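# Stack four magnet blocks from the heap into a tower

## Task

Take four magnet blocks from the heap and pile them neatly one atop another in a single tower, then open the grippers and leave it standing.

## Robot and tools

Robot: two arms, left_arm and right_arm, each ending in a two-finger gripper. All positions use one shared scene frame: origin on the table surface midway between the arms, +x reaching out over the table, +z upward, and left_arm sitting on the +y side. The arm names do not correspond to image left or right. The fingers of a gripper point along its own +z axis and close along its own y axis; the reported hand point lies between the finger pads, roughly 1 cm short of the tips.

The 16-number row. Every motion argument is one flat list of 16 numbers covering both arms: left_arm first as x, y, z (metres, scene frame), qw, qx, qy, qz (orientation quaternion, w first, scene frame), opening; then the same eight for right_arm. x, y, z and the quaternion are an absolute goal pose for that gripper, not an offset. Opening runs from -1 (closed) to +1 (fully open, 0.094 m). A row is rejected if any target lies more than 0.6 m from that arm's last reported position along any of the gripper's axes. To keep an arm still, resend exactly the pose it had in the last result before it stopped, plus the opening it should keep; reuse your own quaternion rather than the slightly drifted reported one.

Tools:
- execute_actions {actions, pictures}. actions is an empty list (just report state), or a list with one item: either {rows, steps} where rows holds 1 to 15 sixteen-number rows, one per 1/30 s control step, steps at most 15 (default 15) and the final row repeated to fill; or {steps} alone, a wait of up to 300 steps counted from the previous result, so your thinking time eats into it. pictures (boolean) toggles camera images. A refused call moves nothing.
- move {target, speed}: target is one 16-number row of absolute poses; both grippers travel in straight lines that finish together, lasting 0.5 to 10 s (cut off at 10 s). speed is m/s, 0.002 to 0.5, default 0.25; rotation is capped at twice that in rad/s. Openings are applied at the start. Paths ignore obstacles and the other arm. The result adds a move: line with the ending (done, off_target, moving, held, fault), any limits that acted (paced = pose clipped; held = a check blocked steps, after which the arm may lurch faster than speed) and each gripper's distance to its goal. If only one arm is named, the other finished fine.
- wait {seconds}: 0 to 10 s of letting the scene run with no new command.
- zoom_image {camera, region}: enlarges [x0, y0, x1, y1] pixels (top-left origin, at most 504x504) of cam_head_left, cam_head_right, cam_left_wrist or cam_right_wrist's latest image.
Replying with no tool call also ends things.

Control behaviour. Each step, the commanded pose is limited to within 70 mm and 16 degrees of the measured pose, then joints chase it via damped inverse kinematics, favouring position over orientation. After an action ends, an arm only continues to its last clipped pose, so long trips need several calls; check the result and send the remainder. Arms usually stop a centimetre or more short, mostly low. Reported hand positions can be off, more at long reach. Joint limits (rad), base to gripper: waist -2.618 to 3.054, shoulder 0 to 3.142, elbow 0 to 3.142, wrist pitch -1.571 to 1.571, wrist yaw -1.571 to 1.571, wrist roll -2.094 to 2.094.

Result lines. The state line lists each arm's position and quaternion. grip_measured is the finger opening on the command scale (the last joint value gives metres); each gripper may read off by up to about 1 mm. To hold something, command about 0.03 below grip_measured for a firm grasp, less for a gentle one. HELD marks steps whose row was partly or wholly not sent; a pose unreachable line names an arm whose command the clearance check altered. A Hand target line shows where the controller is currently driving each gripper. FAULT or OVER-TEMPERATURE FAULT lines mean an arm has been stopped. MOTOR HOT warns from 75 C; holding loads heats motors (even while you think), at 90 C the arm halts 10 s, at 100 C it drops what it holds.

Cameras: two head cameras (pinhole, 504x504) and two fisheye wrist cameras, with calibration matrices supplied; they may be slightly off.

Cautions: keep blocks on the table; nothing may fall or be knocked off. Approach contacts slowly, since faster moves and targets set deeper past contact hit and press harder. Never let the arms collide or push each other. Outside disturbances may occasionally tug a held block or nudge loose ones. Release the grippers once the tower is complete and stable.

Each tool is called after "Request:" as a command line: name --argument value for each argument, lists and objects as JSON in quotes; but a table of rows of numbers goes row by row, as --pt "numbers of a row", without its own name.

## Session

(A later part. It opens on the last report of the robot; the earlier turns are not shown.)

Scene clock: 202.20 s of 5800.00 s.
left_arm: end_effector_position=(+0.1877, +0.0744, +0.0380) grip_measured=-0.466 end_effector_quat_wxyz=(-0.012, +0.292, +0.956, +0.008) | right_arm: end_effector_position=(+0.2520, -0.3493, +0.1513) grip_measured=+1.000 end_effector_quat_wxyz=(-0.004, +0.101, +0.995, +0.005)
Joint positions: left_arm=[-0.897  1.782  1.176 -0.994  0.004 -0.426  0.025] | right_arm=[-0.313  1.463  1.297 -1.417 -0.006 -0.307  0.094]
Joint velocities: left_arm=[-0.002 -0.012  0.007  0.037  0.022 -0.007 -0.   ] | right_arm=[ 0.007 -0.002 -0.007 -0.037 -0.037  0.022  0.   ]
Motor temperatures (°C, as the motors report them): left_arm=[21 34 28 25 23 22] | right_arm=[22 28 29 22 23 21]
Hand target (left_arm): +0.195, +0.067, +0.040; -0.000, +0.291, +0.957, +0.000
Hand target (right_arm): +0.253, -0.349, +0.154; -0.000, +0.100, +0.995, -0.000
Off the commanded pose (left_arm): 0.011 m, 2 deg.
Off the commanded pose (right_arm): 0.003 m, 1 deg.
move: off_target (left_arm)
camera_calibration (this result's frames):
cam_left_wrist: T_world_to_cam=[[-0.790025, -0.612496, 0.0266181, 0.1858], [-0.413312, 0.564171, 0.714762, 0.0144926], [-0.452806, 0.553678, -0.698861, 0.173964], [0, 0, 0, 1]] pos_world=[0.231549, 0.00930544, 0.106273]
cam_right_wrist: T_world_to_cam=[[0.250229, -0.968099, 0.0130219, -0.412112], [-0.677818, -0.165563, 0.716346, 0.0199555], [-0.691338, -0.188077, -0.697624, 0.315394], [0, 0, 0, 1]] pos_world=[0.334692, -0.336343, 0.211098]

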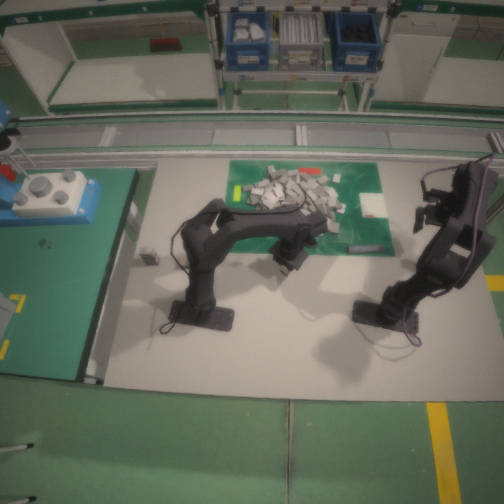

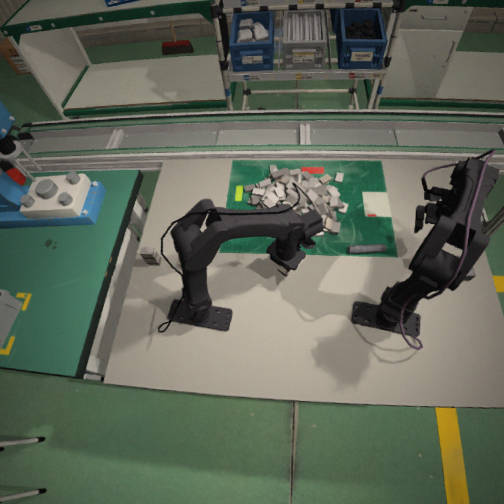

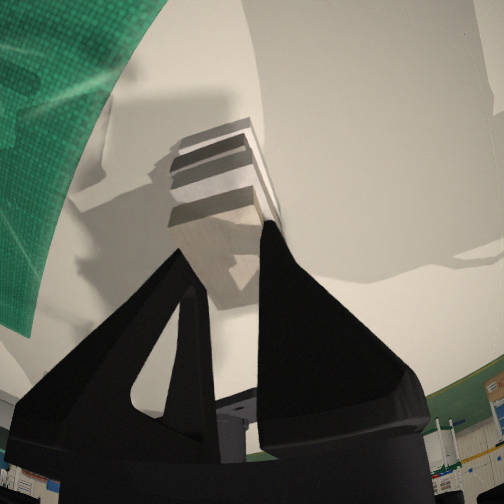

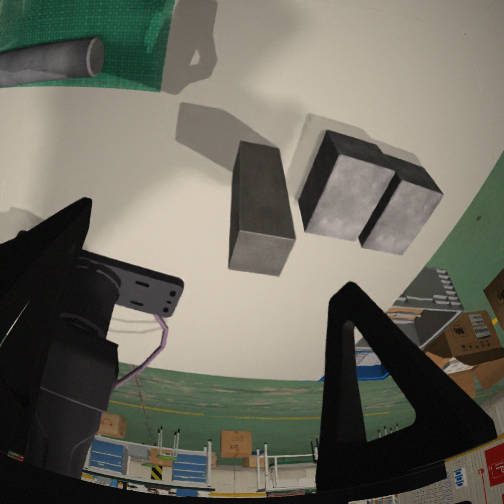

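Request:
move --target '[0.198,0.064,0.046,0,0.291,0.957,0,-0.50, 0.253,-0.349,0.154,0,0.1,0.995,0,1]' --speed 0.02

Scene clock: 204.80 s of 5800.00 s.
left_arm: end_effector_position=(+0.1903, +0.0703, +0.0403) grip_measured=-0.466 end_effector_quat_wxyz=(-0.008, +0.292, +0.957, +0.005) | right_arm: end_effector_position=(+0.2520, -0.3493, +0.1513) grip_measured=+1.000 end_effector_quat_wxyz=(-0.004, +0.101, +0.995, +0.005)
Joint positions: left_arm=[-0.897  1.787  1.192 -0.994  0.004 -0.426  0.025] | right_arm=[-0.313  1.463  1.297 -1.417 -0.006 -0.307  0.094]
Joint velocities: left_arm=[-0.012 -0.002 -0.012  0.007 -0.051 -0.037 -0.001] | right_arm=[-0.002 -0.002 -0.007  0.022 -0.022  0.007  0.   ]
Motor temperatures (°C, as the motors report them): left_arm=[21 34 28 25 23 22] | right_arm=[22 28 29 22 23 21]
Hand target (left_arm): +0.198, +0.064, +0.046; +0.000, +0.291, +0.957, -0.000
Hand target (right_arm): +0.253, -0.349, +0.154; -0.000, +0.100, +0.995, -0.000
Off the commanded pose (left_arm): 0.012 m, 1 deg.
Off the commanded pose (right_arm): 0.003 m, 1 deg.
move: off_target (left_arm)
camera_calibration (this result's frames):
cam_left_wrist: T_world_to_cam=[[-0.790172, -0.612258, 0.0277114, 0.185194], [-0.417159, 0.570404, 0.707544, 0.0168191], [-0.449006, 0.547521, -0.706126, 0.178973], [0, 0, 0, 1]] pos_world=[0.233712, 0.0058015, 0.109345]
cam_right_wrist: T_world_to_cam=[[0.250229, -0.968099, 0.0130219, -0.412112], [-0.677818, -0.165563, 0.716346, 0.0199555], [-0.691338, -0.188077, -0.697624, 0.315394], [0, 0, 0, 1]] pos_world=[0.334692, -0.336343, 0.211098]

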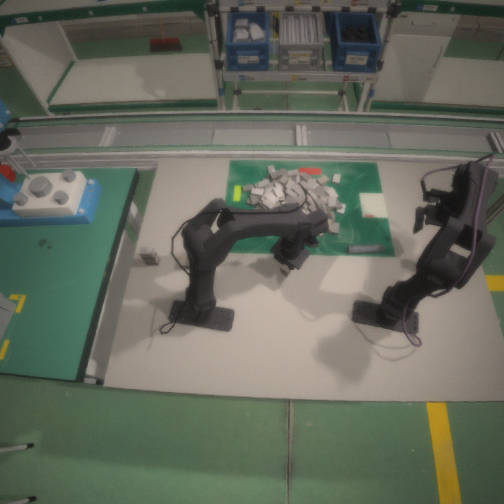

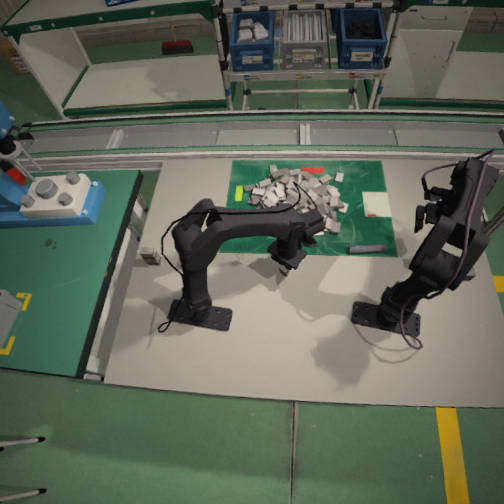

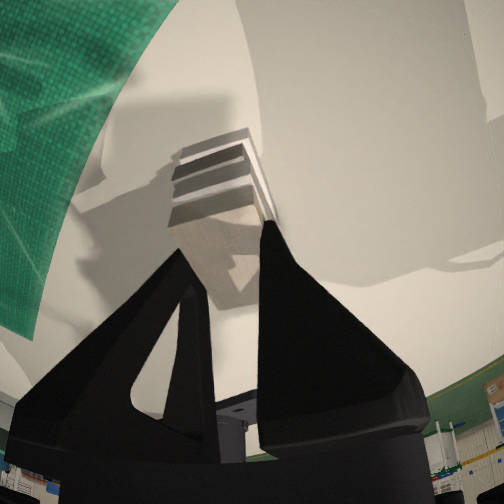

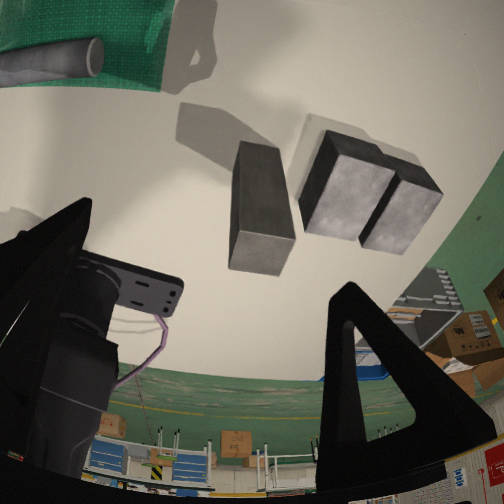

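Now lower via shoulder (as before).

Request:
move --target '[0.193,0.066,0.034,0,0.291,0.957,0,-0.50, 0.253,-0.349,0.154,0,0.1,0.995,0,1]' --speed 0.02

Request:
zoom_image --camera "cam_left_wrist" --region '[120,120,320,320]'

Scene clock: 206.97 s of 5800.00 s.
left_arm: end_effector_position=(+0.1935, +0.0651, +0.0400) grip_measured=-0.466 end_effector_quat_wxyz=(+0.001, +0.292, +0.957, -0.003) | right_arm: end_effector_position=(+0.2520, -0.3493, +0.1513) grip_measured=+1.000 end_effector_quat_wxyz=(-0.004, +0.101, +0.995, +0.005)
Joint positions: left_arm=[-0.897  1.788  1.192 -0.969  0.004 -0.426  0.025] | right_arm=[-0.313  1.463  1.297 -1.417 -0.006 -0.307  0.094]
Joint velocities: left_arm=[-0.002 -0.007 -0.002 -0.022 -0.051  0.022 -0.   ] | right_arm=[-0.007  0.002 -0.022 -0.051  0.022 -0.037  0.   ]
Motor temperatures (°C, as the motors report them): left_arm=[21 34 28 25 23 22] | right_arm=[22 28 29 22 23 21]
Hand target (left_arm): +0.193, +0.066, +0.034; -0.000, +0.291, +0.957, +0.000
Hand target (right_arm): +0.253, -0.349, +0.154; -0.000, +0.100, +0.995, -0.000
Off the commanded pose (left_arm): 0.006 m, 0 deg.
Off the commanded pose (right_arm): 0.003 m, 1 deg.
move: done
camera_calibration (this result's frames):
cam_left_wrist: T_world_to_cam=[[-0.790538, -0.611665, 0.0302506, 0.184485], [-0.425982, 0.5847, 0.69041, 0.0227727], [-0.439987, 0.532909, -0.722786, 0.18294], [0, 0, 0, 1]] pos_world=[0.236035, 0.00203776, 0.110923]
cam_right_wrist: T_world_to_cam=[[0.250229, -0.968099, 0.0130219, -0.412112], [-0.677818, -0.165563, 0.716346, 0.0199555], [-0.691338, -0.188077, -0.697624, 0.315394], [0, 0, 0, 1]] pos_world=[0.334692, -0.336343, 0.211098]

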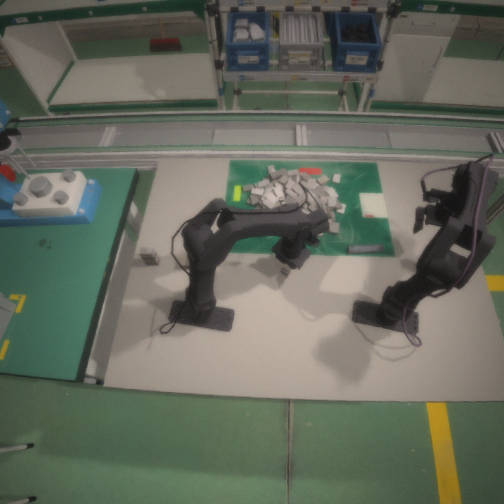

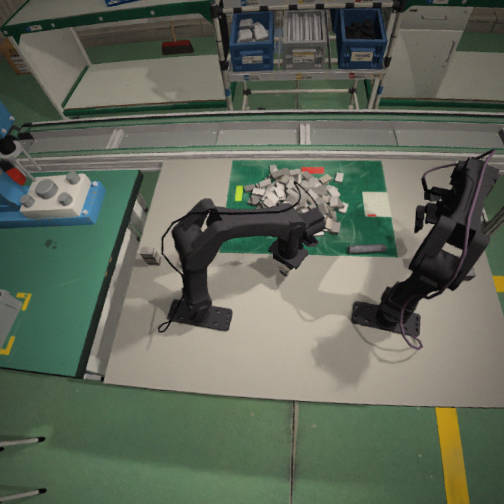

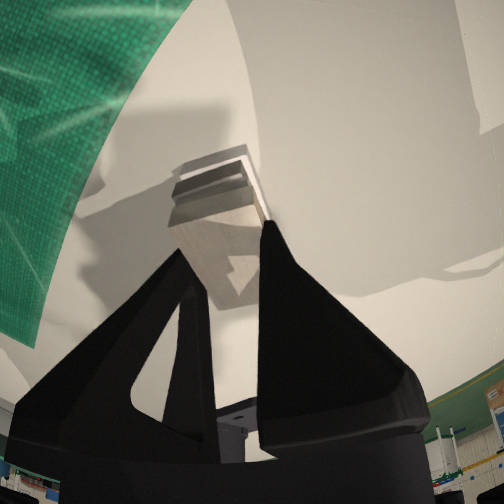

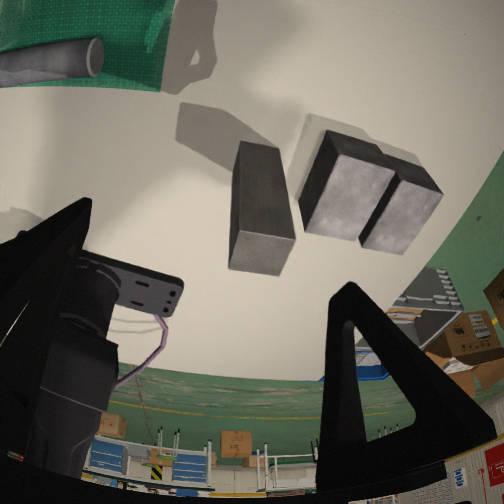

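Region (120, 120, 320, 320) of cam_left_wrist's 504x504 image, scaled by 2.520, with more detail than that image has.

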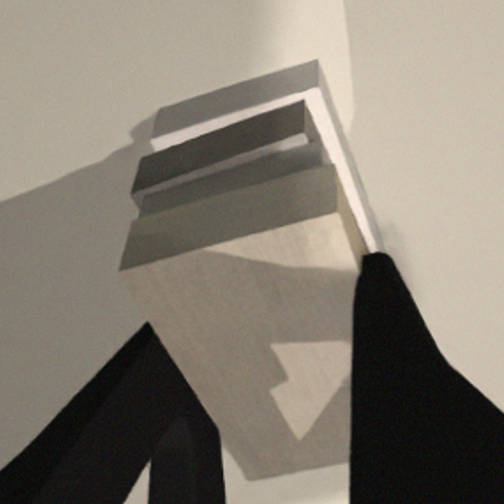

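Request:
execute_actions --actions '[]'

Scene clock: 212.97 s of 5800.00 s.
left_arm: end_effector_position=(+0.1936, +0.0649, +0.0400) grip_measured=-0.466 end_effector_quat_wxyz=(+0.001, +0.292, +0.957, -0.003) | right_arm: end_effector_position=(+0.2520, -0.3493, +0.1513) grip_measured=+1.000 end_effector_quat_wxyz=(-0.004, +0.101, +0.995, +0.005)
Joint positions: left_arm=[-0.897  1.788  1.192 -0.968  0.004 -0.426  0.025] | right_arm=[-0.313  1.463  1.297 -1.417 -0.006 -0.307  0.094]
Joint velocities: left_arm=[-0.007 -0.002 -0.022 -0.007 -0.007 -0.066 -0.002] | right_arm=[ 0.012  0.007 -0.022  0.037 -0.051 -0.051  0.   ]
Motor temperatures (°C, as the motors report them): left_arm=[21 33 28 25 23 22] | right_arm=[22 28 29 22 23 21]
Hand target (left_arm): +0.193, +0.066, +0.034; -0.000, +0.291, +0.957, +0.000
Hand target (right_arm): +0.253, -0.349, +0.154; -0.000, +0.100, +0.995, -0.000
Off the commanded pose (left_arm): 0.006 m, 0 deg.
Off the commanded pose (right_arm): 0.003 m, 1 deg.
Steps of this call (steps 1 to 90: nothing new was sent; then 3.00 s passed at rest). Readings (end_effector_position):
1: left_arm (+0.1935, +0.0650, +0.0400) | right_arm (+0.2520, -0.3493, +0.1513)
2: left_arm (+0.1935, +0.0650, +0.0400) | right_arm (+0.2520, -0.3493, +0.1513)
4: left_arm (+0.1936, +0.0650, +0.0400) | right_arm (+0.2520, -0.3493, +0.1513)
8: left_arm (+0.1936, +0.0649, +0.0400) | right_arm (+0.2520, -0.3493, +0.1513)
90: the state above
camera_calibration (this result's frames):
cam_left_wrist: T_world_to_cam=[[-0.790556, -0.611636, 0.0303711, 0.184452], [-0.426397, 0.585372, 0.689584, 0.0230468], [-0.439553, 0.532205, -0.723569, 0.183129], [0, 0, 0, 1]] pos_world=[0.236142, 0.00186472, 0.111011]
cam_right_wrist: T_world_to_cam=[[0.250229, -0.968099, 0.0130219, -0.412112], [-0.677818, -0.165563, 0.716346, 0.0199555], [-0.691338, -0.188077, -0.697624, 0.315394], [0, 0, 0, 1]] pos_world=[0.334692, -0.336343, 0.211098]

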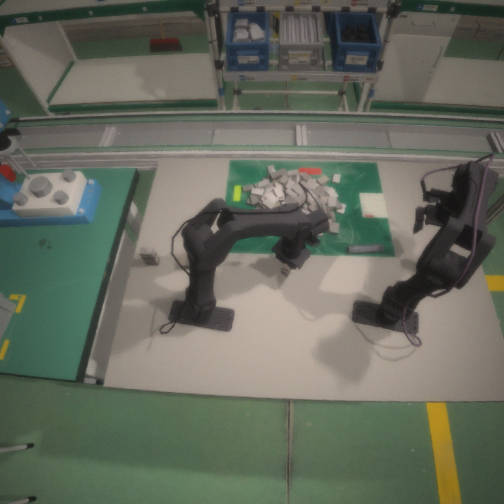

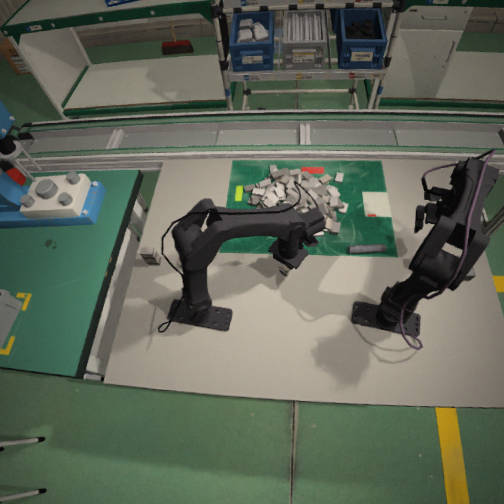

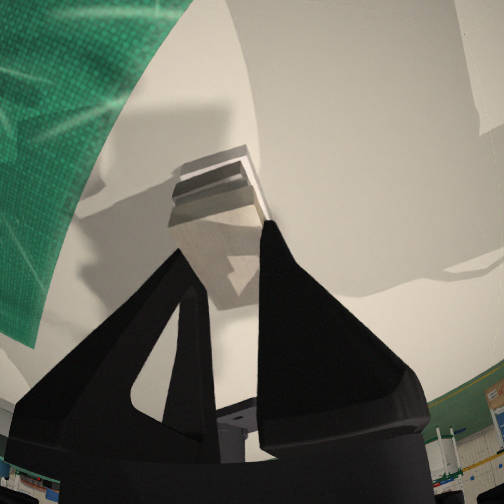

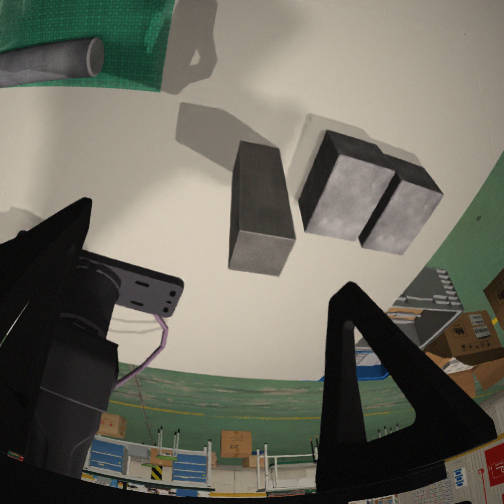

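Request:
move --target '[0.188,0.072,0.032,0,0.291,0.957,0,-0.5,0.253,-0.349,0.154,0,0.1,0.995,0,1]' --speed 0.02

Scene clock: 214.53 s of 5800.00 s.
left_arm: end_effector_position=(+0.1925, +0.0668, +0.0372) grip_measured=-0.466 end_effector_quat_wxyz=(+0.002, +0.292, +0.957, -0.004) | right_arm: end_effector_position=(+0.2520, -0.3493, +0.1513) grip_measured=+1.000 end_effector_quat_wxyz=(-0.004, +0.101, +0.995, +0.005)
Joint positions: left_arm=[-0.897  1.783  1.173 -0.953  0.004 -0.426  0.025] | right_arm=[-0.313  1.463  1.297 -1.417 -0.006 -0.307  0.094]
Joint velocities: left_arm=[ 0.002 -0.012 -0.007 -0.007  0.007 -0.037 -0.   ] | right_arm=[-0.007  0.007  0.022  0.037 -0.022 -0.007  0.   ]
Motor temperatures (°C, as the motors report them): left_arm=[21 33 28 25 23 22] | right_arm=[22 28 29 22 23 21]
Hand target (left_arm): +0.188, +0.072, +0.032; -0.000, +0.291, +0.957, +0.000
Hand target (right_arm): +0.253, -0.349, +0.154; -0.000, +0.100, +0.995, -0.000
Off the commanded pose (left_arm): 0.009 m, 0 deg.
Off the commanded pose (right_arm): 0.003 m, 1 deg.
move: done
camera_calibration (this result's frames):
cam_left_wrist: T_world_to_cam=[[-0.790581, -0.611596, 0.0305317, 0.184766], [-0.426949, 0.586266, 0.688481, 0.023513], [-0.438972, 0.531264, -0.724611, 0.17956], [0, 0, 0, 1]] pos_world=[0.234933, 0.00382343, 0.108281]
cam_right_wrist: T_world_to_cam=[[0.250229, -0.968099, 0.0130219, -0.412112], [-0.677818, -0.165563, 0.716346, 0.0199555], [-0.691338, -0.188077, -0.697624, 0.315394], [0, 0, 0, 1]] pos_world=[0.334692, -0.336343, 0.211098]

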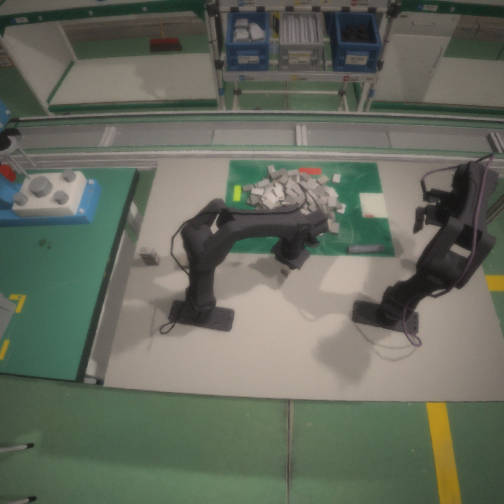

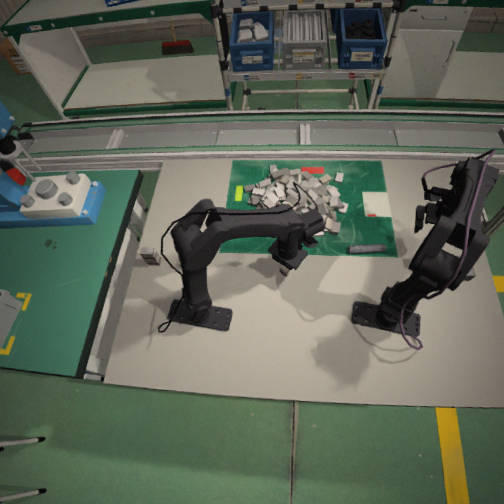

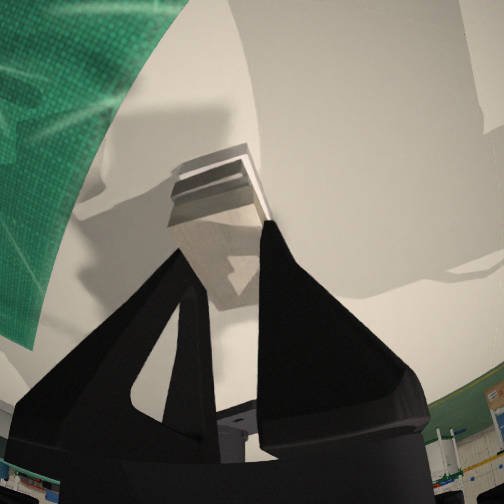

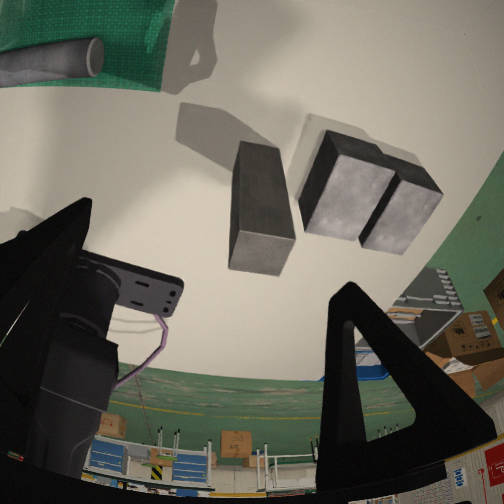

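Request:
move --target '[0.185,0.076,0.033,0,0.291,0.957,0,-0.5,0.253,-0.349,0.154,0,0.1,0.995,0,1]' --speed 0.02

Request:
zoom_image --camera "cam_left_wrist" --region '[140, 120, 320, 300]'

Scene clock: 216.63 s of 5800.00 s.
left_arm: end_effector_position=(+0.1922, +0.0671, +0.0375) grip_measured=-0.466 end_effector_quat_wxyz=(+0.007, +0.292, +0.956, -0.009) | right_arm: end_effector_position=(+0.2520, -0.3493, +0.1513) grip_measured=+1.000 end_effector_quat_wxyz=(-0.004, +0.101, +0.995, +0.005)
Joint positions: left_arm=[-0.897  1.767  1.155 -0.935  0.004 -0.426  0.025] | right_arm=[-0.313  1.463  1.297 -1.417 -0.006 -0.307  0.094]
Joint velocities: left_arm=[-0.002  0.007  0.002  0.037 -0.007 -0.051 -0.   ] | right_arm=[-0.002 -0.002 -0.012  0.007  0.007  0.007  0.   ]
Motor temperatures (°C, as the motors report them): left_arm=[21 33 28 25 23 22] | right_arm=[22 28 29 22 23 21]
Hand target (left_arm): +0.185, +0.076, +0.033; -0.000, +0.291, +0.957, +0.000
Hand target (right_arm): +0.253, -0.349, +0.154; -0.000, +0.100, +0.995, -0.000
Off the commanded pose (left_arm): 0.012 m, 1 deg.
Off the commanded pose (right_arm): 0.003 m, 1 deg.
move: off_target (left_arm)
camera_calibration (this result's frames):
cam_left_wrist: T_world_to_cam=[[-0.790838, -0.611179, 0.0321736, 0.184759], [-0.432558, 0.595354, 0.677087, 0.0239361], [-0.432976, 0.52155, -0.735199, 0.179376], [0, 0, 0, 1]] pos_world=[0.234134, 0.00511725, 0.109726]
cam_right_wrist: T_world_to_cam=[[0.250229, -0.968099, 0.0130219, -0.412112], [-0.677818, -0.165563, 0.716346, 0.0199555], [-0.691338, -0.188077, -0.697624, 0.315394], [0, 0, 0, 1]] pos_world=[0.334692, -0.336343, 0.211098]

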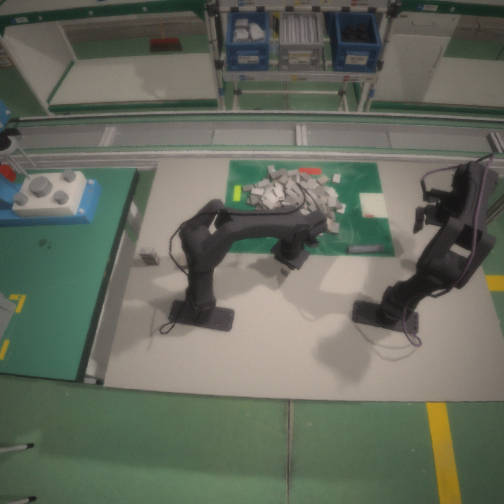

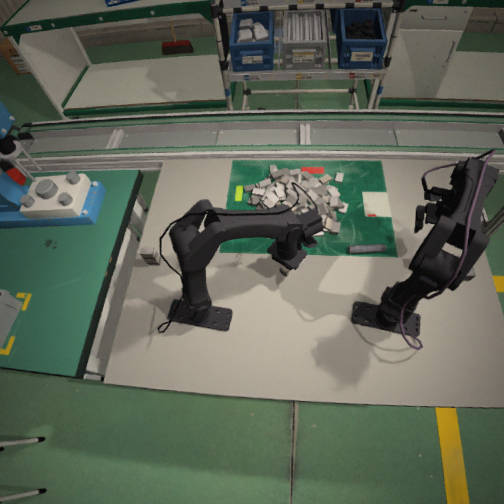

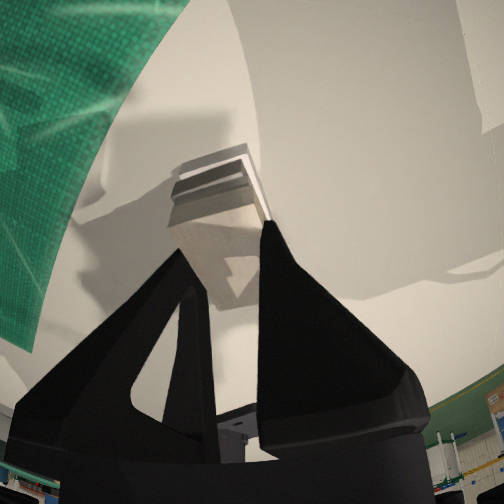

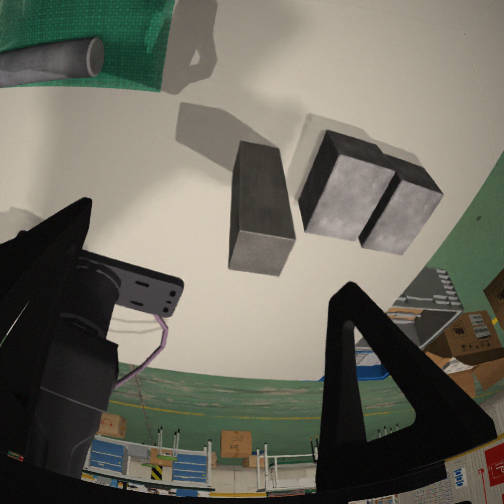

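Region (140, 120, 320, 300) of cam_left_wrist's 504x504 image, scaled by 2.800, with more detail than that image has.

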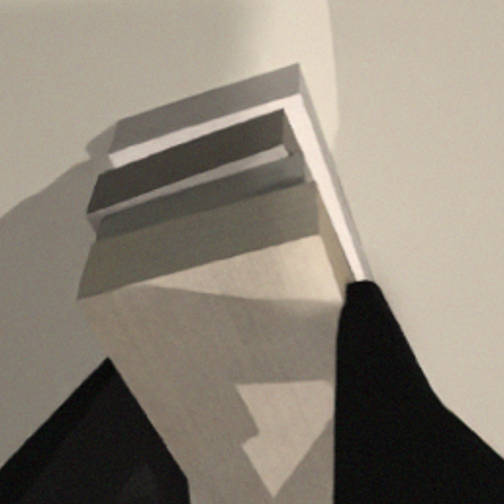

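Request:
move --target '[0.1922,0.0671,0.036,0,0.291,0.957,0,-0.25,0.253,-0.349,0.154,0,0.1,0.995,0,1]' --speed 0.02

Request:
move --target '[0.190,0.068,0.008,0,0.291,0.957,0,-0.25,0.253,-0.349,0.154,0,0.1,0.995,0,1]' --speed 0.03

Scene clock: 219.13 s of 5800.00 s.
left_arm: end_effector_position=(+0.1912, +0.0688, +0.0339) grip_measured=-0.252 end_effector_quat_wxyz=(+0.001, +0.292, +0.957, -0.004) | right_arm: end_effector_position=(+0.2520, -0.3493, +0.1513) grip_measured=+1.000 end_effector_quat_wxyz=(-0.004, +0.101, +0.995, +0.005)
Joint positions: left_arm=[-0.897  1.779  1.155 -0.939  0.004 -0.426  0.035] | right_arm=[-0.313  1.463  1.297 -1.417 -0.006 -0.307  0.094]
Joint velocities: left_arm=[-0.017 -0.002 -0.002  0.022 -0.007 -0.095 -0.   ] | right_arm=[ 0.012 -0.012 -0.007 -0.037  0.051  0.022  0.   ]
Motor temperatures (°C, as the motors report them): left_arm=[21 33 28 25 23 22] | right_arm=[22 28 29 22 23 21]
Hand target (left_arm): +0.192, +0.067, +0.036; +0.000, +0.291, +0.957, -0.000
Hand target (right_arm): +0.253, -0.349, +0.154; -0.000, +0.100, +0.995, -0.000
Off the commanded pose (left_arm): 0.003 m, 0 deg.
Off the commanded pose (right_arm): 0.003 m, 1 deg.
move: done
camera_calibration (this result's frames):
cam_left_wrist: T_world_to_cam=[[-0.790575, -0.611606, 0.0304915, 0.185116], [-0.426811, 0.586043, 0.688757, 0.0240569], [-0.439117, 0.5315, -0.724351, 0.175558], [0, 0, 0, 1]] pos_world=[0.233706, 0.00581066, 0.104952]
cam_right_wrist: T_world_to_cam=[[0.250229, -0.968099, 0.0130219, -0.412112], [-0.677818, -0.165563, 0.716346, 0.0199555], [-0.691338, -0.188077, -0.697624, 0.315394], [0, 0, 0, 1]] pos_world=[0.334692, -0.336343, 0.211098]

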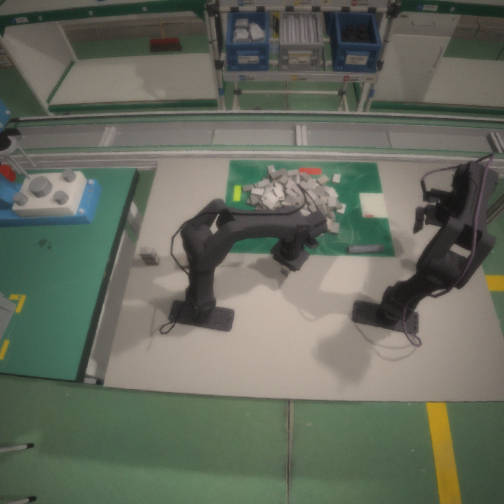

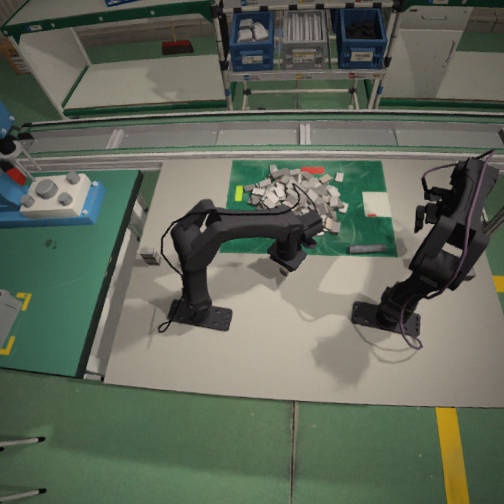

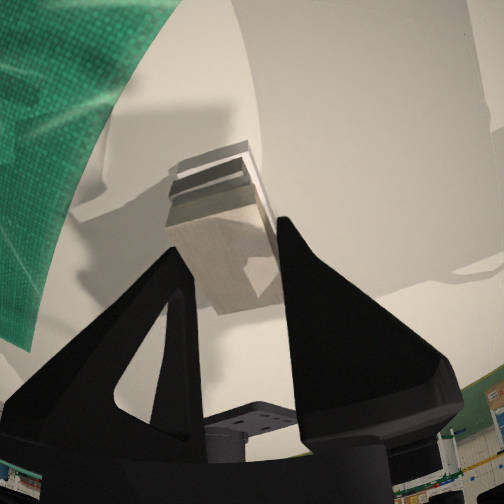

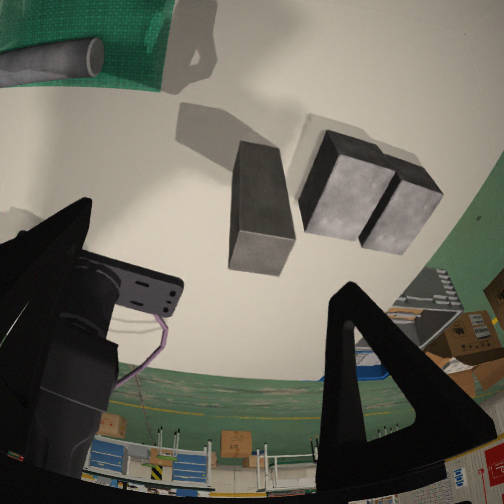

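Scene clock: 220.37 s of 5800.00 s.
left_arm: end_effector_position=(+0.1928, +0.0663, +0.0158) grip_measured=-0.252 end_effector_quat_wxyz=(+0.003, +0.292, +0.957, -0.005) | right_arm: end_effector_position=(+0.2520, -0.3493, +0.1513) grip_measured=+1.000 end_effector_quat_wxyz=(-0.004, +0.101, +0.995, +0.005)
Joint positions: left_arm=[-0.897  1.815  1.121 -0.866  0.004 -0.426  0.035] | right_arm=[-0.313  1.463  1.297 -1.417 -0.006 -0.307  0.094]
Joint velocities: left_arm=[-0.007  0.002  0.002  0.007 -0.037  0.007  0.   ] | right_arm=[ 0.002 -0.007  0.022 -0.007  0.037  0.037  0.   ]
Motor temperatures (°C, as the motors report them): left_arm=[21 33 27 25 23 22] | right_arm=[22 28 29 22 23 21]
Hand target (left_arm): +0.190, +0.069, +0.008; -0.000, +0.291, +0.957, +0.000
Hand target (right_arm): +0.253, -0.349, +0.154; -0.000, +0.100, +0.995, -0.000
Off the commanded pose (left_arm): 0.008 m, 1 deg.
Off the commanded pose (right_arm): 0.003 m, 1 deg.
move: done
camera_calibration (this result's frames):
cam_left_wrist: T_world_to_cam=[[-0.790636, -0.611507, 0.0308928, 0.185356], [-0.428188, 0.588274, 0.685994, 0.038809], [-0.437663, 0.529144, -0.726951, 0.164388], [0, 0, 0, 1]] pos_world=[0.235113, 0.00353077, 0.0871533]
cam_right_wrist: T_world_to_cam=[[0.250229, -0.968099, 0.0130219, -0.412112], [-0.677818, -0.165563, 0.716346, 0.0199555], [-0.691338, -0.188077, -0.697624, 0.315394], [0, 0, 0, 1]] pos_world=[0.334692, -0.336343, 0.211098]

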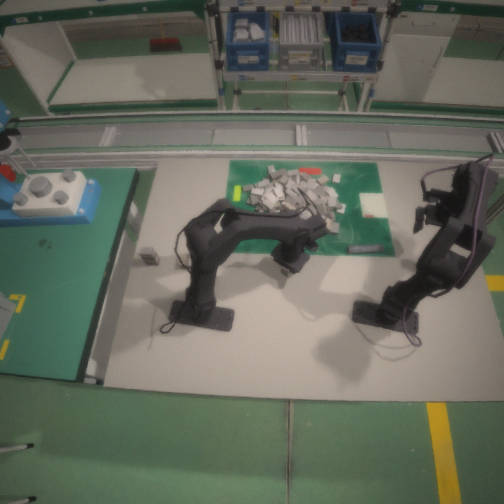

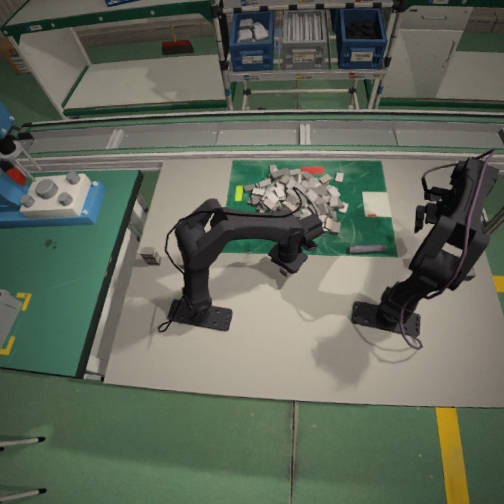

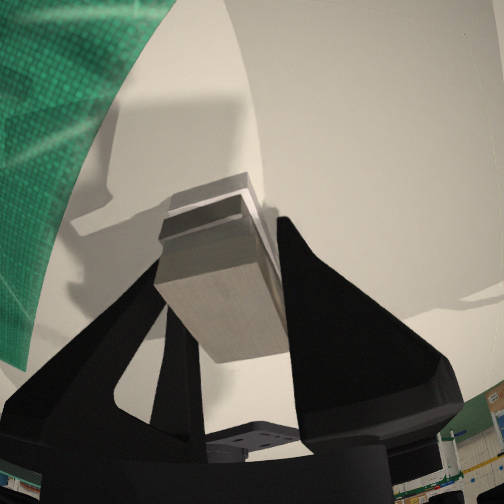

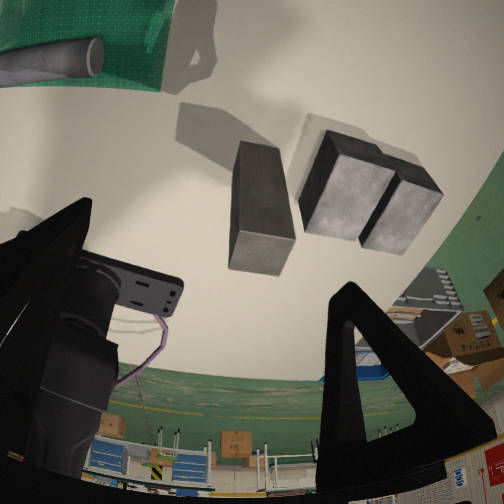

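Go a bit lower, then squeeze.

Request:
move --target '[0.190,0.068,0.003,0,0.291,0.957,0,-0.25,0.253,-0.349,0.154,0,0.1,0.995,0,1]' --speed 0.03

Request:
move --target '[0.190,0.068,0.003,0,0.291,0.957,0,-0.48,0.253,-0.349,0.154,0,0.1,0.995,0,1]' --speed 0.03

Scene clock: 222.50 s of 5800.00 s.
left_arm: end_effector_position=(+0.1943, +0.0639, +0.0158) grip_measured=-0.252 end_effector_quat_wxyz=(+0.007, +0.292, +0.956, -0.009) | right_arm: end_effector_position=(+0.2520, -0.3493, +0.1513) grip_measured=+1.000 end_effector_quat_wxyz=(-0.004, +0.101, +0.995, +0.005)
Joint positions: left_arm=[-0.897  1.815  1.121 -0.855  0.003 -0.426  0.035] | right_arm=[-0.313  1.463  1.297 -1.417 -0.006 -0.307  0.094]
Joint velocities: left_arm=[ 0.012 -0.017  0.002 -0.037  0.051  0.037 -0.001] | right_arm=[-0.002 -0.012  0.017 -0.007 -0.022  0.051  0.   ]
Motor temperatures (°C, as the motors report them): left_arm=[21 32 27 25 23 22] | right_arm=[22 28 29 22 23 21]
Hand target (left_arm): +0.190, +0.069, +0.004; -0.000, +0.291, +0.957, +0.000
Hand target (right_arm): +0.253, -0.349, +0.154; -0.000, +0.100, +0.995, -0.000
Off the commanded pose (left_arm): 0.014 m, 1 deg.
Off the commanded pose (right_arm): 0.003 m, 1 deg.
move: off_target (left_arm)
camera_calibration (this result's frames):
cam_left_wrist: T_world_to_cam=[[-0.790824, -0.611223, 0.0316746, 0.185139], [-0.432376, 0.594555, 0.677905, 0.0413183], [-0.433184, 0.522409, -0.734466, 0.165976], [0, 0, 0, 1]] pos_world=[0.236176, 0.00188778, 0.08803]
cam_right_wrist: T_world_to_cam=[[0.250229, -0.968099, 0.0130219, -0.412112], [-0.677818, -0.165563, 0.716346, 0.0199555], [-0.691338, -0.188077, -0.697624, 0.315394], [0, 0, 0, 1]] pos_world=[0.334692, -0.336343, 0.211098]

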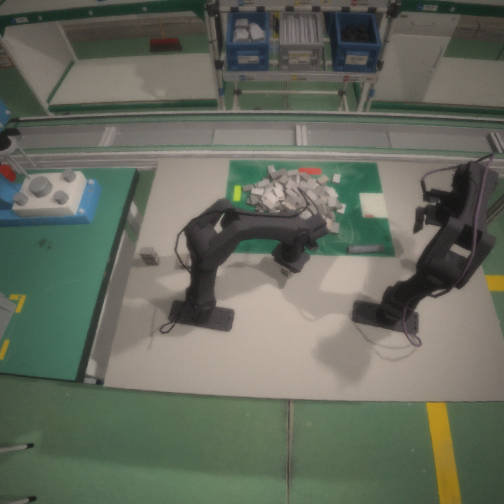

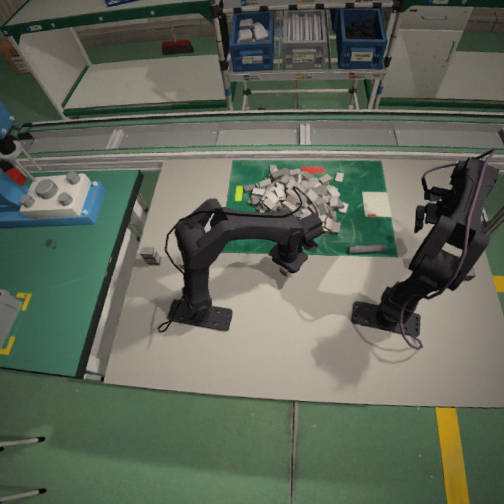

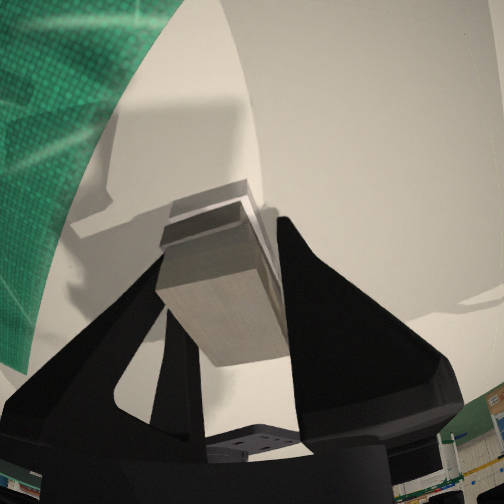

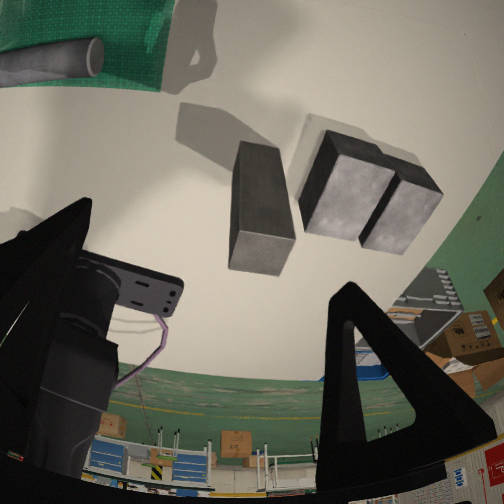

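Scene clock: 223.20 s of 5800.00 s.
left_arm: end_effector_position=(+0.1946, +0.0642, +0.0156) grip_measured=-0.454 end_effector_quat_wxyz=(+0.008, +0.292, +0.956, -0.008) | right_arm: end_effector_position=(+0.2520, -0.3493, +0.1513) grip_measured=+1.000 end_effector_quat_wxyz=(-0.004, +0.101, +0.995, +0.005)
Joint positions: left_arm=[-0.897  1.816  1.121 -0.855  0.001 -0.426  0.026] | right_arm=[-0.313  1.463  1.297 -1.417 -0.006 -0.307  0.094]
Joint velocities: left_arm=[ 0.002  0.007 -0.007 -0.066 -0.007  0.037 -0.001] | right_arm=[-0.002 -0.007  0.017 -0.007  0.007 -0.022  0.   ]
Motor temperatures (°C, as the motors report them): left_arm=[21 32 27 25 23 22] | right_arm=[22 28 29 22 23 21]
Hand target (left_arm): +0.190, +0.069, +0.004; -0.000, +0.291, +0.957, +0.000
Hand target (right_arm): +0.253, -0.349, +0.154; -0.000, +0.100, +0.995, -0.000
Off the commanded pose (left_arm): 0.014 m, 1 deg.
Off the commanded pose (right_arm): 0.003 m, 1 deg.
move: off_target (left_arm)
camera_calibration (this result's frames):
cam_left_wrist: T_world_to_cam=[[-0.790841, -0.611319, 0.02932, 0.185606], [-0.433454, 0.593278, 0.678335, 0.0417221], [-0.432074, 0.523746, -0.734167, 0.165489], [0, 0, 0, 1]] pos_world=[0.236373, 0.00203746, 0.0877531]
cam_right_wrist: T_world_to_cam=[[0.250229, -0.968099, 0.0130219, -0.412112], [-0.677818, -0.165563, 0.716346, 0.0199555], [-0.691338, -0.188077, -0.697624, 0.315394], [0, 0, 0, 1]] pos_world=[0.334692, -0.336343, 0.211098]

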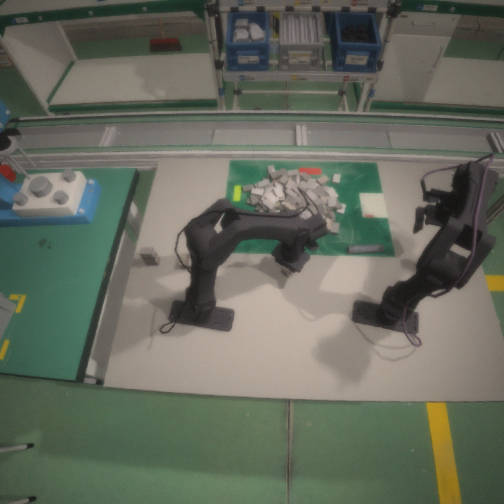

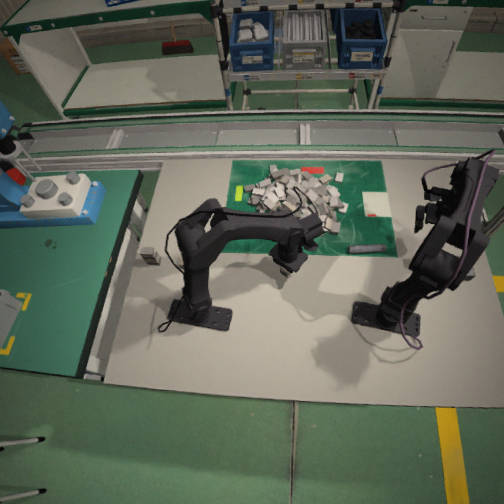

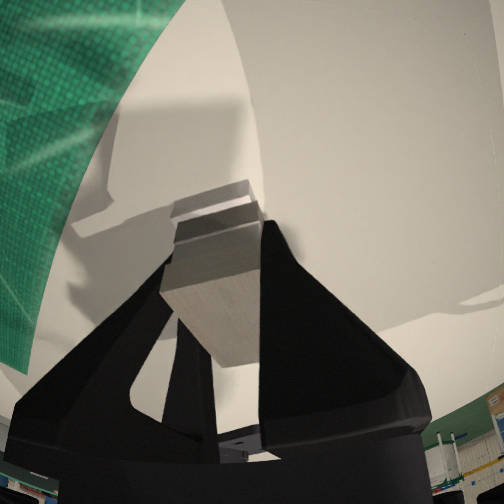

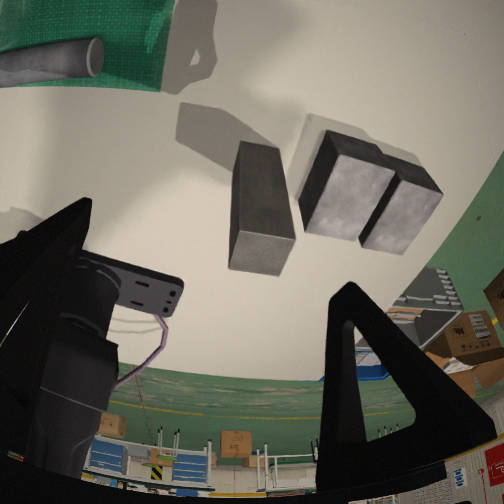

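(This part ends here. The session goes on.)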